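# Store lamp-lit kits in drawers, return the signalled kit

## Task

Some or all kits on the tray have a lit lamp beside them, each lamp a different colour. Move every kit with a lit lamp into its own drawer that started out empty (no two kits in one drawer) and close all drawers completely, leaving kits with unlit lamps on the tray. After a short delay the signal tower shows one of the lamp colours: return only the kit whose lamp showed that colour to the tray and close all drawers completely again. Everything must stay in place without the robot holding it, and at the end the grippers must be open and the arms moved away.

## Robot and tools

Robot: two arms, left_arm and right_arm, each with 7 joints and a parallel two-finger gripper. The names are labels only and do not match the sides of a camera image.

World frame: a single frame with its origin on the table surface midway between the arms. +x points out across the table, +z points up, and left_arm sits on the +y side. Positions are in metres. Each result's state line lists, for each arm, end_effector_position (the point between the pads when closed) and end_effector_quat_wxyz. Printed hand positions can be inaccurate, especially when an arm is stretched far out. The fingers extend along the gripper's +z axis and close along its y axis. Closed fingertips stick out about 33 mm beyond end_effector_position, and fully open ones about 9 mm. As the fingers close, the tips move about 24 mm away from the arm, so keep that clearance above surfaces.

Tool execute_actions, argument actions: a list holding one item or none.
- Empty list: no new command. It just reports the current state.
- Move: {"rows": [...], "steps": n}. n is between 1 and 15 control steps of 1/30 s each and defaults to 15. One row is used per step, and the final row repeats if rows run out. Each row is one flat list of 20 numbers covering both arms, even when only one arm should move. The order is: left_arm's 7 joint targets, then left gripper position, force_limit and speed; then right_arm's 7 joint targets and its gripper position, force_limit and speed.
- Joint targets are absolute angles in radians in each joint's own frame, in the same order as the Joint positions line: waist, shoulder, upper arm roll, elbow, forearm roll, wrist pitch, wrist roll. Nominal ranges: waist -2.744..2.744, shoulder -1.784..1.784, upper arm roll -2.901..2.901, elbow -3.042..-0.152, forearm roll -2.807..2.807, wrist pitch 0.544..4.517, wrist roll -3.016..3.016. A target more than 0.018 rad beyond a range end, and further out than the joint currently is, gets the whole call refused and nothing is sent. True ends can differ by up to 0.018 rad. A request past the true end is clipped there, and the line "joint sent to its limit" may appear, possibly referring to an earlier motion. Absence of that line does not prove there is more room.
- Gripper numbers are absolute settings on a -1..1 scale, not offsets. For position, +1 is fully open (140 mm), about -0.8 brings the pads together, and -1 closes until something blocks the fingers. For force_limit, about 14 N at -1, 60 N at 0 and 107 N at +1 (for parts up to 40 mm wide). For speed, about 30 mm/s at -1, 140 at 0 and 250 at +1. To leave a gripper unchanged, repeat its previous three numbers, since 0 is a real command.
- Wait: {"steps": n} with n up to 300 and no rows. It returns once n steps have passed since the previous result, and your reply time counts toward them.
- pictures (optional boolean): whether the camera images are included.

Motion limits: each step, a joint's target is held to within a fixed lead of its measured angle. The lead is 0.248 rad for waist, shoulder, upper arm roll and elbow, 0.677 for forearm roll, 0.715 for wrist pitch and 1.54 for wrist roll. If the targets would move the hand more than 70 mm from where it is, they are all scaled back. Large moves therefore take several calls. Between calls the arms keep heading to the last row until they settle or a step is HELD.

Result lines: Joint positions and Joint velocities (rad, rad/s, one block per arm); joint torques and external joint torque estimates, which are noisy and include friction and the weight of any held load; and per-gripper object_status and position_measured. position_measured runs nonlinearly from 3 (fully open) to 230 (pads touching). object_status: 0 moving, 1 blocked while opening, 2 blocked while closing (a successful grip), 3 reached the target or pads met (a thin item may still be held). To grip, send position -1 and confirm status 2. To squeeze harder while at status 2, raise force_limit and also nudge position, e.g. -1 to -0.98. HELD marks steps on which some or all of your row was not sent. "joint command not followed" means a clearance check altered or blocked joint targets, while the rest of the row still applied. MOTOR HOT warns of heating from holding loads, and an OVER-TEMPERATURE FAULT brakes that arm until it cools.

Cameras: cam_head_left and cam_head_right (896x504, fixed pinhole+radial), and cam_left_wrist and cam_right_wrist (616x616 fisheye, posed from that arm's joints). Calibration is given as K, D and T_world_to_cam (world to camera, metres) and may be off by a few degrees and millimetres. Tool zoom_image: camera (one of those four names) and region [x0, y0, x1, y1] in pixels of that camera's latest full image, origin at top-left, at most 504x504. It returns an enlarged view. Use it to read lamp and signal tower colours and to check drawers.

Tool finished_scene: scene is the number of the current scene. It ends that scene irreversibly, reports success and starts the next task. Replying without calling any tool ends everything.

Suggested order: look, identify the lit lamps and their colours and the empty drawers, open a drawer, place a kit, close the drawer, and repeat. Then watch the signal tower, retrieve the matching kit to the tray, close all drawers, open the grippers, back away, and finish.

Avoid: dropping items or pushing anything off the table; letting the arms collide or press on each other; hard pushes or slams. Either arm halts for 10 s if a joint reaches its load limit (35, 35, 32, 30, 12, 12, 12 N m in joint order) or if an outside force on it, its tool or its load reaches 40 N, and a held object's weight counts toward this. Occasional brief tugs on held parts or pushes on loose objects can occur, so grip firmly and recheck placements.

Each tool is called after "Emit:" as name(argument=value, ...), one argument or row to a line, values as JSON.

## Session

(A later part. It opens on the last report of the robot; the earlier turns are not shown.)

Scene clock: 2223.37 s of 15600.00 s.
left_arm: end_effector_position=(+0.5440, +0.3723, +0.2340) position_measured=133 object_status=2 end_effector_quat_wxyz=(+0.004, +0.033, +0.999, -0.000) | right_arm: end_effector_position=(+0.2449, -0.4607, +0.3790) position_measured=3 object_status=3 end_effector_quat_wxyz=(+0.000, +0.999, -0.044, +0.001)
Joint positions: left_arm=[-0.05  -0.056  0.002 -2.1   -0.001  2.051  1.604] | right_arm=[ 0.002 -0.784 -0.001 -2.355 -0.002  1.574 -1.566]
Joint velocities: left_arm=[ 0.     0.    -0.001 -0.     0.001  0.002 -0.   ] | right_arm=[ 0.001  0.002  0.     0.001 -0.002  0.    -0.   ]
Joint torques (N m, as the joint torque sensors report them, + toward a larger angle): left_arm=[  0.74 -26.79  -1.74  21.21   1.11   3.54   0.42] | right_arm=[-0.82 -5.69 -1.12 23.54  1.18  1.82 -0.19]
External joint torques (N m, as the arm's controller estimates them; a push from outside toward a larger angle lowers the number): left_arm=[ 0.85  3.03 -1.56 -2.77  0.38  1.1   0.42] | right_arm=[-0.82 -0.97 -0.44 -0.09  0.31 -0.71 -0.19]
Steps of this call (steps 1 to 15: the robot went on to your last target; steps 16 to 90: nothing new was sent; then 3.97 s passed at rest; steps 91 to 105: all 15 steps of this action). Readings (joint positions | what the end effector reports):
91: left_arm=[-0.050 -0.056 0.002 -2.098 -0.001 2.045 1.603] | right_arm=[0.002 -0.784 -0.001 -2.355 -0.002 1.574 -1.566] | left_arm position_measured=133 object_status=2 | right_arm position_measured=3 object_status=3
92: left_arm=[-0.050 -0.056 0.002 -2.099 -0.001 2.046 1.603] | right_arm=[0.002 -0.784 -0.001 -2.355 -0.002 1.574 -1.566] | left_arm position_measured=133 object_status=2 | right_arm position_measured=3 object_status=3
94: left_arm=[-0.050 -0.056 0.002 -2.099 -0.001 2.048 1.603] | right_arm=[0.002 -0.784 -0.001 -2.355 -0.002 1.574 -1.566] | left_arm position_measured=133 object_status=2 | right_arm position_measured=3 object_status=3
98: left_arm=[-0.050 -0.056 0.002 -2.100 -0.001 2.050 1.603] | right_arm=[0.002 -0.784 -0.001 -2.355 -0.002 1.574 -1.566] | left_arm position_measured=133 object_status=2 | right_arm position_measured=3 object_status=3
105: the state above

Emit:
execute_actions(
  actions=[
    {"rows":[[-0.048,-0.056,0,-2.1,0,2.051,1.61,0.2,0,0,0,-0.785,0,-2.356,0,1.571,-1.571,1,0,1]],"steps":12},
  ],
  pictures=false,
)

Emit:
execute_actions(
  actions=[
    {"rows":[[-0.048,-0.095,0,-1.972,0,1.878,1.61,0.2,0,0,0,-0.785,0,-2.356,0,1.571,-1.571,1,0,1]],"steps":15},
  ],
  pictures=false,
)

Emit:
execute_actions(
  actions=[
    {"rows":[[-0.05,-0.36,0,-2.24,0,1.88,1.6,0,0,0,0,-0.785,0,-2.356,0,1.571,-1.571,1,0,1]],"steps":15},
  ],
)

Emit:
execute_actions(
  actions=[
    {"rows":[[-0.052,-0.62,0,-2.5,0,1.9,1.59,0,0,0,0,-0.785,0,-2.356,0,1.571,-1.571,1,0,1]],"steps":15},
  ],
  pictures=false,
)

Emit:
execute_actions(
  actions=[
    {"rows":[[-0.052,-0.639,0,-2.912,0,2.3,1.59,0,0,0,0,-0.785,0,-2.356,0,1.571,-1.571,1,0,1]],"steps":15},
  ],
  pictures=false,
)

Emit:
execute_actions(
  actions=[
    {"rows":[[-0.052,-0.639,0,-2.912,0,2.807,1.59,0,0,0,0,-0.785,0,-2.356,0,1.571,-1.571,1,0,1]],"steps":15},
  ],
  pictures=false,
)

Emit:
execute_actions(
  actions=[
    {"steps":25},
  ],
)

Scene clock: 2242.60 s of 15600.00 s.
left_arm: end_effector_position=(+0.5441, +0.3722, +0.2341) position_measured=104 object_status=0 end_effector_quat_wxyz=(+0.004, +0.033, +0.999, -0.000) | right_arm: end_effector_position=(+0.2449, -0.4607, +0.3790) position_measured=3 object_status=3 end_effector_quat_wxyz=(+0.000, +0.999, -0.044, +0.001)
Joint positions: left_arm=[-0.05  -0.057  0.002 -2.1   -0.001  2.051  1.604] | right_arm=[ 0.002 -0.784 -0.001 -2.355 -0.002  1.574 -1.566]
Joint velocities: left_arm=[-0.001 -0.001  0.    -0.     0.001 -0.001  0.001] | right_arm=[-0.     0.     0.001  0.    -0.001 -0.    -0.   ]
Joint torques (N m, as the joint torque sensors report them, + toward a larger angle): left_arm=[  1.43 -29.34  -0.86  23.49   1.12   2.43   0.45] | right_arm=[-0.58 -6.23 -1.04 23.49  1.17  1.9  -0.19]
External joint torques (N m, as the arm's controller estimates them; a push from outside toward a larger angle lowers the number): left_arm=[ 1.39  0.47 -0.85 -0.47  0.38  0.    0.45] | right_arm=[-0.56 -1.29 -0.35 -0.26  0.29 -0.65 -0.19]
Steps of this call (steps 1 to 15: the robot went on to your last target; steps 16 to 90: nothing new was sent; then 15.83 s passed at rest; steps 91 to 102: all 12 steps of this action). Readings (joint positions | what the end effector reports):
91: left_arm=[-0.050 -0.057 0.002 -2.100 -0.001 2.051 1.604] | right_arm=[0.002 -0.784 -0.001 -2.355 -0.002 1.574 -1.566] | left_arm position_measured=133 object_status=0 | right_arm position_measured=3 object_status=3
92: left_arm=[-0.050 -0.057 0.002 -2.100 -0.001 2.051 1.604] | right_arm=[0.002 -0.784 -0.001 -2.355 -0.002 1.574 -1.566] | left_arm position_measured=131 object_status=0 | right_arm position_measured=3 object_status=3
94: left_arm=[-0.050 -0.057 0.002 -2.100 -0.001 2.051 1.604] | right_arm=[0.002 -0.784 -0.001 -2.355 -0.002 1.574 -1.566] | left_arm position_measured=111 object_status=0 | right_arm position_measured=3 object_status=3
98: left_arm=[-0.050 -0.057 0.002 -2.100 -0.001 2.051 1.604] | right_arm=[0.002 -0.784 -0.001 -2.355 -0.002 1.574 -1.566] | left_arm position_measured=104 object_status=0 | right_arm position_measured=3 object_status=3
102: the state above

Scene clock: 2243.10 s of 15600.00 s.
left_arm: end_effector_position=(+0.5457, +0.3722, +0.3026) position_measured=104 object_status=3 end_effector_quat_wxyz=(+0.009, +0.033, +0.999, -0.000) | right_arm: end_effector_position=(+0.2449, -0.4607, +0.3790) position_measured=3 object_status=3 end_effector_quat_wxyz=(+0.000, +0.999, -0.044, +0.001)
Joint positions: left_arm=[-0.05  -0.097  0.002 -1.971 -0.001  1.891  1.604] | right_arm=[ 0.002 -0.784 -0.001 -2.355 -0.002  1.574 -1.566]
Joint velocities: left_arm=[ 0.001  0.004 -0.    -0.001  0.001 -0.056 -0.002] | right_arm=[ 0.001  0.002 -0.001  0.    -0.    -0.001  0.001]
Joint torques (N m, as the joint torque sensors report them, + toward a larger angle): left_arm=[  1.1  -27.63  -1.21  23.58   1.21   1.99   0.41] | right_arm=[-0.29 -5.97 -1.14 23.63  1.25  1.88 -0.21]
External joint torques (N m, as the arm's controller estimates them; a push from outside toward a larger angle lowers the number): left_arm=[ 1.13  1.71 -1.09 -1.18  0.42 -0.53  0.42] | right_arm=[-0.28 -1.16 -0.43 -0.04  0.38 -0.65 -0.21]
Steps of this call (steps 1 to 15: all 15 steps of this action). Readings (joint positions | what the end effector reports):
1: left_arm=[-0.050 -0.054 0.002 -2.077 -0.001 2.019 1.604] | right_arm=[0.002 -0.784 -0.001 -2.355 -0.002 1.574 -1.566] | left_arm position_measured=104 object_status=0 | right_arm position_measured=3 object_status=3
2: left_arm=[-0.050 -0.059 0.002 -2.046 -0.001 1.993 1.604] | right_arm=[0.002 -0.784 -0.001 -2.355 -0.002 1.574 -1.566] | left_arm position_measured=104 object_status=3 | right_arm position_measured=3 object_status=3
4: left_arm=[-0.050 -0.081 0.002 -2.001 -0.001 1.958 1.604] | right_arm=[0.002 -0.784 -0.001 -2.355 -0.002 1.574 -1.566] | left_arm position_measured=104 object_status=3 | right_arm position_measured=3 object_status=3
8: left_arm=[-0.050 -0.101 0.002 -1.971 -0.001 1.920 1.604] | right_arm=[0.002 -0.784 -0.001 -2.355 -0.002 1.574 -1.566] | left_arm position_measured=104 object_status=3 | right_arm position_measured=3 object_status=3
15: the state above

Scene clock: 2243.60 s of 15600.00 s.
left_arm: end_effector_position=(+0.4563, +0.3750, +0.3015) position_measured=129 object_status=3 end_effector_quat_wxyz=(+0.002, +0.034, +0.999, -0.001) | right_arm: end_effector_position=(+0.2449, -0.4607, +0.3790) position_measured=3 object_status=3 end_effector_quat_wxyz=(+0.000, +0.999, -0.044, +0.001)
Joint positions: left_arm=[-0.05  -0.358  0.002 -2.238 -0.001  1.884  1.604] | right_arm=[ 0.002 -0.784 -0.001 -2.355 -0.002  1.574 -1.566]
Joint velocities: left_arm=[-0.    -0.001 -0.001 -0.007 -0.     0.001 -0.001] | right_arm=[ 0.001 -0.    -0.    -0.001 -0.     0.001  0.002]
Joint torques (N m, as the joint torque sensors report them, + toward a larger angle): left_arm=[ -0.55 -19.93  -1.27  22.95   1.1    1.86  -0.08] | right_arm=[-0.78 -5.89 -1.22 23.63  1.23  1.88 -0.18]
External joint torques (N m, as the arm's controller estimates them; a push from outside toward a larger angle lowers the number): left_arm=[-0.51 -0.13 -0.87 -1.6   0.31 -0.59 -0.08] | right_arm=[-0.82 -1.08 -0.61 -0.01  0.35 -0.65 -0.18]
Steps of this call (steps 1 to 15: all 15 steps of this action). Readings (joint positions | what the end effector reports):
1: left_arm=[-0.050 -0.136 0.002 -2.026 -0.001 1.897 1.604] | right_arm=[0.002 -0.784 -0.001 -2.355 -0.002 1.574 -1.566] | left_arm position_measured=104 object_status=0 | right_arm position_measured=3 object_status=3
2: left_arm=[-0.050 -0.197 0.002 -2.097 -0.001 1.893 1.604] | right_arm=[0.002 -0.784 -0.001 -2.355 -0.002 1.574 -1.566] | left_arm position_measured=110 object_status=0 | right_arm position_measured=3 object_status=3
4: left_arm=[-0.050 -0.293 0.002 -2.179 -0.001 1.886 1.604] | right_arm=[0.002 -0.784 -0.001 -2.355 -0.002 1.574 -1.566] | left_arm position_measured=125 object_status=0 | right_arm position_measured=3 object_status=3
8: left_arm=[-0.050 -0.355 0.002 -2.224 -0.001 1.885 1.604] | right_arm=[0.002 -0.784 -0.001 -2.355 -0.002 1.574 -1.566] | left_arm position_measured=129 object_status=0 | right_arm position_measured=3 object_status=3
15: the state above
camera_calibration (this result's frames):
cam_left_wrist: T_world_to_cam=[[0.224981, 0.972743, -0.0561719, -0.442347], [0.887818, -0.180904, 0.423147, -0.451763], [0.401452, -0.14507, -0.904318, 0.334443], [0, 0, 0, 1]] pos_world=[0.36634, 0.397082, 0.468758]
cam_right_wrist: T_world_to_cam=[[-0.0904815, -0.995753, 0.0169987, -0.445918], [-0.917806, 0.09, 0.386694, 0.111021], [-0.386582, 0.0193872, -0.922051, 0.629273], [0, 0, 0, 1]] pos_world=[0.304814, -0.466216, 0.544871]

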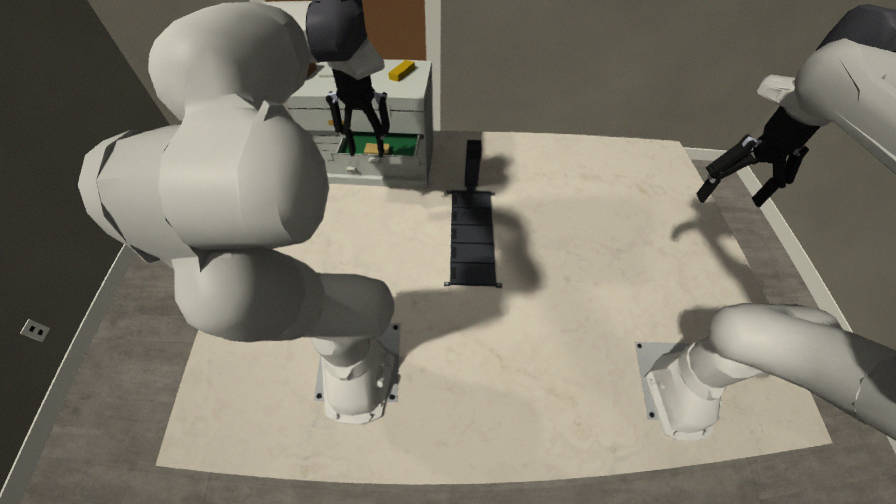

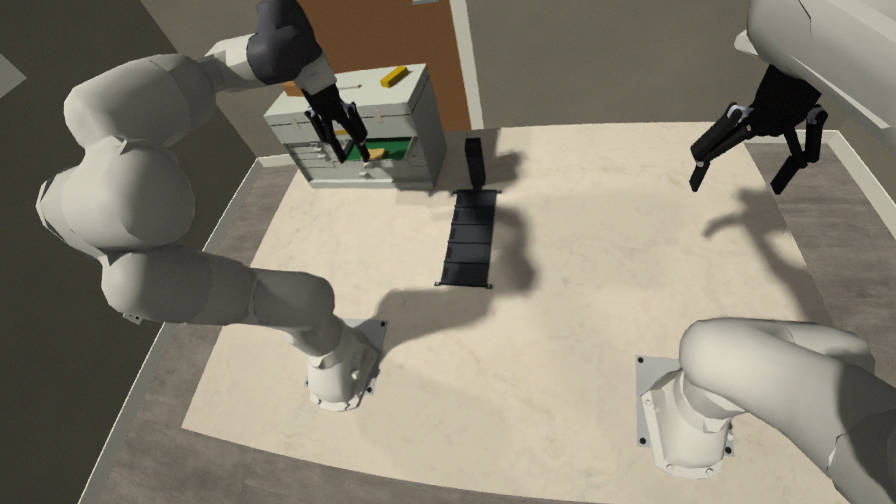

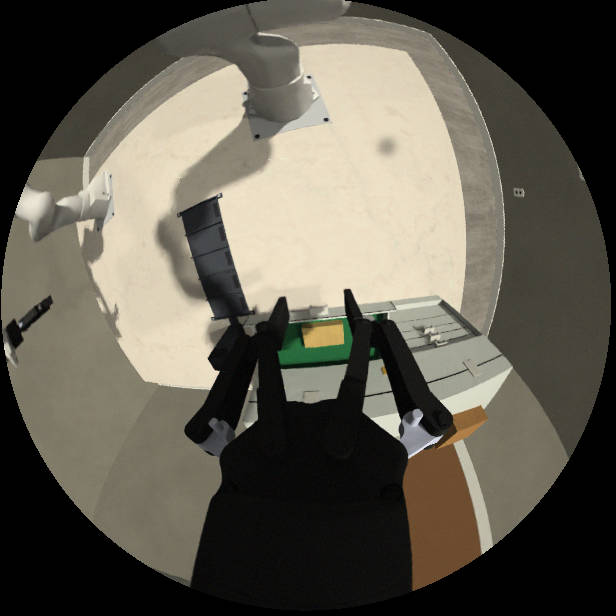

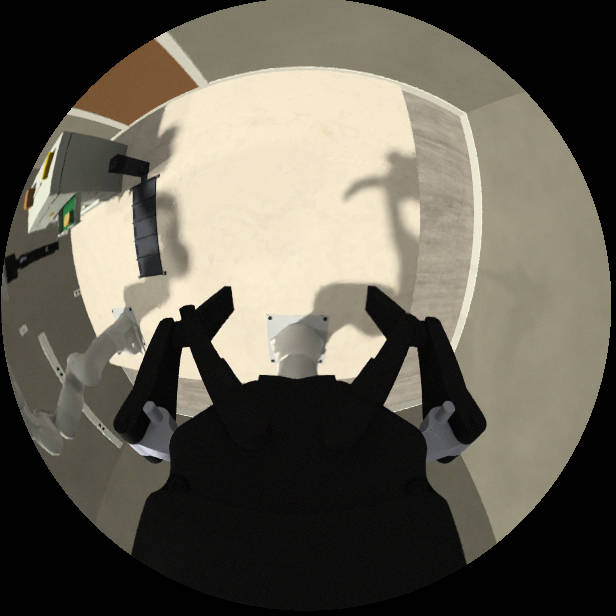

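Scene clock: 2244.10 s of 15600.00 s.
left_arm: end_effector_position=(+0.3774, +0.3776, +0.2827) position_measured=129 object_status=3 end_effector_quat_wxyz=(+0.007, +0.031, +0.999, -0.000) | right_arm: end_effector_position=(+0.2449, -0.4607, +0.3790) position_measured=3 object_status=3 end_effector_quat_wxyz=(+0.000, +0.999, -0.044, +0.001)
Joint positions: left_arm=[-0.05  -0.618  0.001 -2.498 -0.     1.895  1.598] | right_arm=[ 0.002 -0.784 -0.001 -2.355 -0.002  1.574 -1.566]
Joint velocities: left_arm=[ 0.    -0.003  0.001 -0.004 -0.     0.004 -0.005] | right_arm=[ 0.002 -0.     0.    -0.002 -0.001 -0.001 -0.   ]
Joint torques (N m, as the joint torque sensors report them, + toward a larger angle): left_arm=[ -0.51 -11.54  -1.01  22.2    0.98   3.16  -0.37] | right_arm=[-0.46 -6.17 -1.47 23.22  1.19  1.87 -0.18]
External joint torques (N m, as the arm's controller estimates them; a push from outside toward a larger angle lowers the number): left_arm=[-0.53 -0.67 -0.48 -2.32  0.19  0.69 -0.37] | right_arm=[-0.5  -1.31 -0.85 -0.43  0.31 -0.65 -0.18]
Steps of this call (steps 1 to 15: all 15 steps of this action). Readings (joint positions | what the end effector reports):
1: left_arm=[-0.050 -0.403 0.001 -2.296 -0.000 1.896 1.603] | right_arm=[0.002 -0.784 -0.001 -2.355 -0.002 1.574 -1.566] | left_arm position_measured=129 object_status=3 | right_arm position_measured=3 object_status=3
2: left_arm=[-0.050 -0.470 0.001 -2.368 -0.000 1.895 1.602] | right_arm=[0.002 -0.784 -0.001 -2.355 -0.002 1.574 -1.566] | left_arm position_measured=129 object_status=3 | right_arm position_measured=3 object_status=3
4: left_arm=[-0.050 -0.562 0.001 -2.445 -0.000 1.893 1.601] | right_arm=[0.002 -0.784 -0.001 -2.355 -0.002 1.574 -1.566] | left_arm position_measured=129 object_status=3 | right_arm position_measured=3 object_status=3
8: left_arm=[-0.050 -0.613 0.001 -2.487 -0.000 1.894 1.600] | right_arm=[0.002 -0.784 -0.001 -2.355 -0.002 1.574 -1.566] | left_arm position_measured=129 object_status=3 | right_arm position_measured=3 object_status=3
15: the state above

Scene clock: 2244.60 s of 15600.00 s.
left_arm: end_effector_position=(+0.3215, +0.3795, +0.1321) position_measured=129 object_status=3 end_effector_quat_wxyz=(-0.002, +0.031, +1.000, -0.000) | right_arm: end_effector_position=(+0.2449, -0.4607, +0.3790) position_measured=3 object_status=3 end_effector_quat_wxyz=(+0.000, +0.999, -0.044, +0.001)
Joint positions: left_arm=[-0.051 -0.636  0.001 -2.91   0.     2.27   1.597] | right_arm=[ 0.002 -0.784 -0.001 -2.355 -0.002  1.574 -1.566]
Joint velocities: left_arm=[ 0.    -0.01  -0.     0.     0.     0.159 -0.001] | right_arm=[ 0.001  0.002 -0.001 -0.001 -0.001 -0.     0.   ]
Joint torques (N m, as the joint torque sensors report them, + toward a larger angle): left_arm=[-0.93 -8.85 -0.87 20.96  0.79  3.08 -0.31] | right_arm=[-0.67 -6.1  -1.34 23.44  1.16  1.85 -0.2 ]
External joint torques (N m, as the arm's controller estimates them; a push from outside toward a larger angle lowers the number): left_arm=[-0.9  -1.05 -0.28 -1.05  0.16  0.77 -0.31] | right_arm=[-0.65 -1.48 -0.63 -0.08  0.29 -0.66 -0.2 ]
Steps of this call (steps 1 to 15: all 15 steps of this action). Readings (joint positions | what the end effector reports):
1: left_arm=[-0.051 -0.632 0.001 -2.545 0.000 1.964 1.598] | right_arm=[0.002 -0.784 -0.001 -2.355 -0.002 1.574 -1.566] | left_arm position_measured=129 object_status=3 | right_arm position_measured=3 object_status=3
2: left_arm=[-0.051 -0.641 0.001 -2.610 0.000 2.018 1.598] | right_arm=[0.002 -0.784 -0.001 -2.355 -0.002 1.574 -1.566] | left_arm position_measured=129 object_status=3 | right_arm position_measured=3 object_status=3
4: left_arm=[-0.051 -0.640 0.001 -2.728 0.000 2.089 1.598] | right_arm=[0.002 -0.784 -0.001 -2.355 -0.002 1.574 -1.566] | left_arm position_measured=129 object_status=3 | right_arm position_measured=3 object_status=3
8: left_arm=[-0.051 -0.632 0.001 -2.889 0.000 2.195 1.598] | right_arm=[0.002 -0.784 -0.001 -2.355 -0.002 1.574 -1.566] | left_arm position_measured=129 object_status=3 | right_arm position_measured=3 object_status=3
15: the state above

Scene clock: 2245.10 s of 15600.00 s.
left_arm: end_effector_position=(+0.4561, +0.3747, +0.2058) position_measured=129 object_status=3 end_effector_quat_wxyz=(+0.232, +0.030, +0.972, -0.001) | right_arm: end_effector_position=(+0.2449, -0.4607, +0.3790) position_measured=3 object_status=3 end_effector_quat_wxyz=(+0.000, +0.999, -0.044, +0.001)
Joint positions: left_arm=[-0.051 -0.638  0.001 -2.912  0.     2.742  1.597] | right_arm=[ 0.002 -0.784 -0.001 -2.355 -0.002  1.574 -1.566]
Joint velocities: left_arm=[ 0.001  0.    -0.002 -0.001  0.002  0.374 -0.001] | right_arm=[-0.    -0.    -0.     0.001 -0.001  0.001  0.001]
Joint torques (N m, as the joint torque sensors report them, + toward a larger angle): left_arm=[-1.2  -9.34 -1.21 22.59  0.69  3.97 -0.19] | right_arm=[-0.79 -6.38 -1.38 23.37  1.23  1.89 -0.16]
External joint torques (N m, as the arm's controller estimates them; a push from outside toward a larger angle lowers the number): left_arm=[-1.21 -0.78 -0.64 -0.02  0.07  0.9  -0.18] | right_arm=[-0.77 -1.53 -0.68 -0.34  0.36 -0.65 -0.16]
Steps of this call (steps 1 to 15: all 15 steps of this action). Readings (joint positions | what the end effector reports):
1: left_arm=[-0.051 -0.636 0.001 -2.912 0.000 2.303 1.597] | right_arm=[0.002 -0.784 -0.001 -2.355 -0.002 1.574 -1.566] | left_arm position_measured=129 object_status=3 | right_arm position_measured=3 object_status=3
2: left_arm=[-0.051 -0.636 0.001 -2.913 0.000 2.340 1.597] | right_arm=[0.002 -0.784 -0.001 -2.355 -0.002 1.574 -1.566] | left_arm position_measured=129 object_status=3 | right_arm position_measured=3 object_status=3
4: left_arm=[-0.051 -0.636 0.001 -2.913 0.000 2.415 1.597] | right_arm=[0.002 -0.784 -0.001 -2.355 -0.002 1.574 -1.566] | left_arm position_measured=129 object_status=3 | right_arm position_measured=3 object_status=3
8: left_arm=[-0.051 -0.636 0.001 -2.913 0.000 2.562 1.597] | right_arm=[0.002 -0.784 -0.001 -2.355 -0.002 1.574 -1.566] | left_arm position_measured=129 object_status=3 | right_arm position_measured=3 object_status=3
15: the state above

Scene clock: 2245.93 s of 15600.00 s.
left_arm: end_effector_position=(+0.4705, +0.3741, +0.2197) position_measured=129 object_status=3 end_effector_quat_wxyz=(+0.261, +0.030, +0.965, -0.001) | right_arm: end_effector_position=(+0.2449, -0.4607, +0.3790) position_measured=3 object_status=3 end_effector_quat_wxyz=(+0.000, +0.999, -0.044, +0.001)
Joint positions: left_arm=[-0.051 -0.638  0.001 -2.912  0.     2.802  1.597] | right_arm=[ 0.002 -0.784 -0.001 -2.355 -0.002  1.574 -1.566]
Joint velocities: left_arm=[ 0.001  0.     0.     0.001  0.001  0.002 -0.001] | right_arm=[ 0.     0.     0.    -0.001  0.    -0.001  0.   ]
Joint torques (N m, as the joint torque sensors report them, + toward a larger angle): left_arm=[-1.55 -8.96 -0.7  22.78  0.75  4.02 -0.36] | right_arm=[-0.36 -6.35 -0.99 23.47  1.19  1.94 -0.16]
External joint torques (N m, as the arm's controller estimates them; a push from outside toward a larger angle lowers the number): left_arm=[-1.6   0.02 -0.17 -0.46  0.13  0.71 -0.35] | right_arm=[-0.38 -1.47 -0.32 -0.21  0.31 -0.59 -0.16]
Steps of this call (steps 1 to 25: the robot went on to your last target). Readings (joint positions | what the end effector reports):
1: left_arm=[-0.051 -0.638 0.001 -2.912 0.000 2.753 1.597] | right_arm=[0.002 -0.784 -0.001 -2.355 -0.002 1.574 -1.566] | left_arm position_measured=129 object_status=3 | right_arm position_measured=3 object_status=3
2: left_arm=[-0.051 -0.638 0.001 -2.912 0.000 2.762 1.597] | right_arm=[0.002 -0.784 -0.001 -2.355 -0.002 1.574 -1.566] | left_arm position_measured=129 object_status=3 | right_arm position_measured=3 object_status=3
4: left_arm=[-0.051 -0.638 0.001 -2.912 0.000 2.776 1.597] | right_arm=[0.002 -0.784 -0.001 -2.355 -0.002 1.574 -1.566] | left_arm position_measured=129 object_status=3 | right_arm position_measured=3 object_status=3
8: left_arm=[-0.051 -0.638 0.001 -2.912 0.000 2.791 1.597] | right_arm=[0.002 -0.784 -0.001 -2.355 -0.002 1.574 -1.566] | left_arm position_measured=129 object_status=3 | right_arm position_measured=3 object_status=3
25: the state above
camera_calibration (this result's frames):
cam_left_wrist: T_world_to_cam=[[0.222546, 0.973915, 0.044296, -0.470608], [0.55747, -0.164397, 0.813757, -0.366415], [0.799813, -0.156405, -0.579514, 0.000122221], [0, 0, 0, 1]] pos_world=[0.3089, 0.398114, 0.31909]
cam_right_wrist: T_world_to_cam=[[-0.0904813, -0.995753, 0.0169987, -0.445918], [-0.917806, 0.0899998, 0.386694, 0.111021], [-0.386582, 0.0193871, -0.922051, 0.629273], [0, 0, 0, 1]] pos_world=[0.304814, -0.466216, 0.544871]

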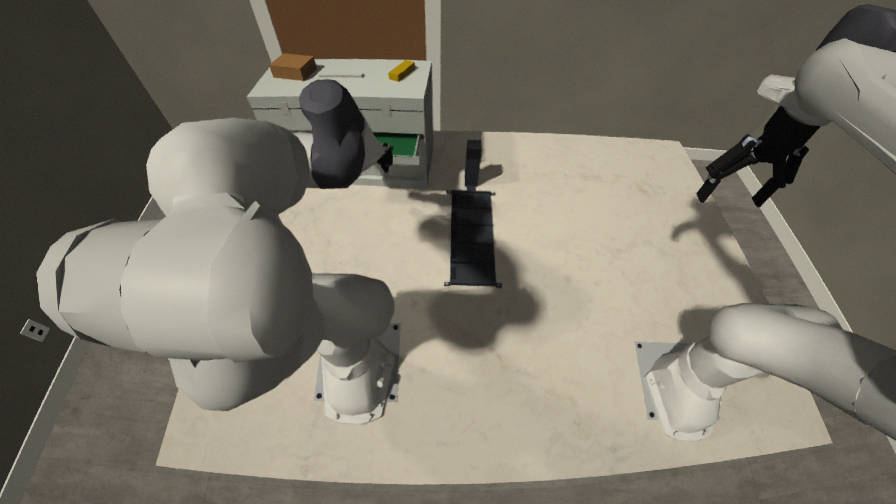

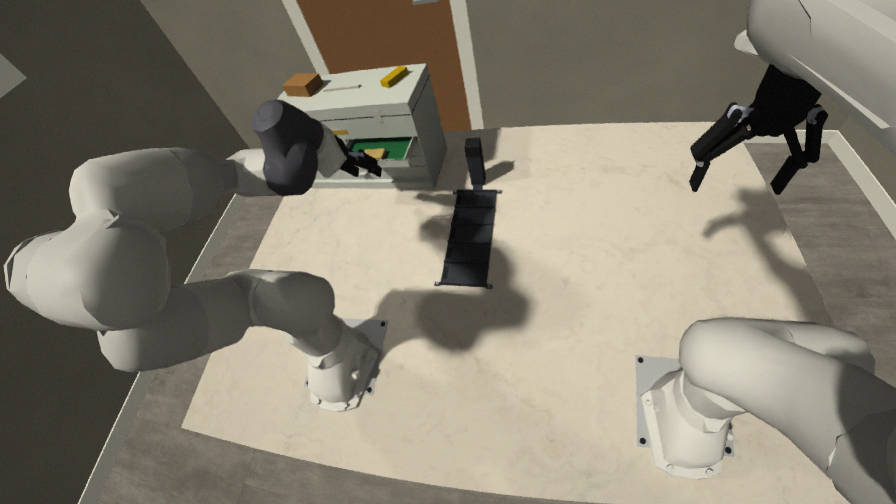

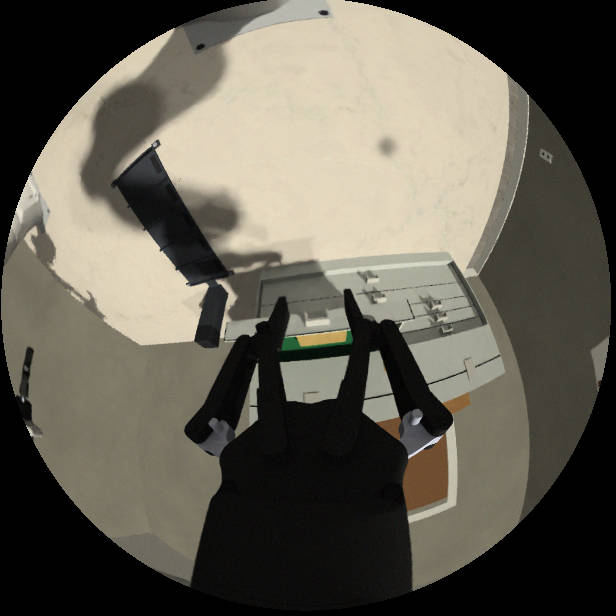

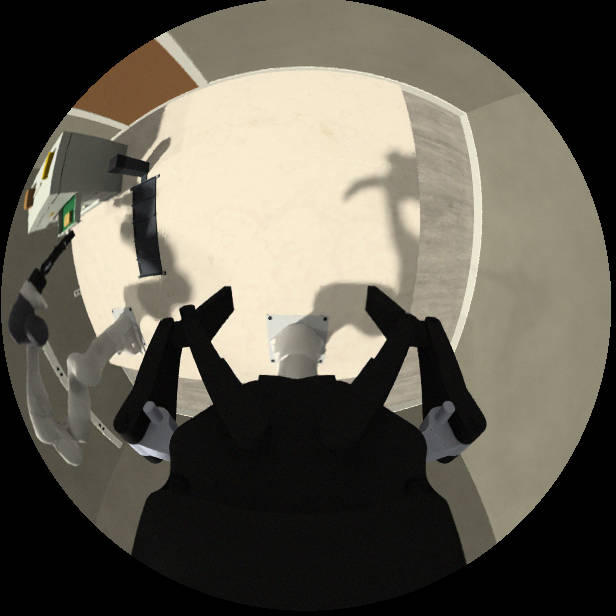

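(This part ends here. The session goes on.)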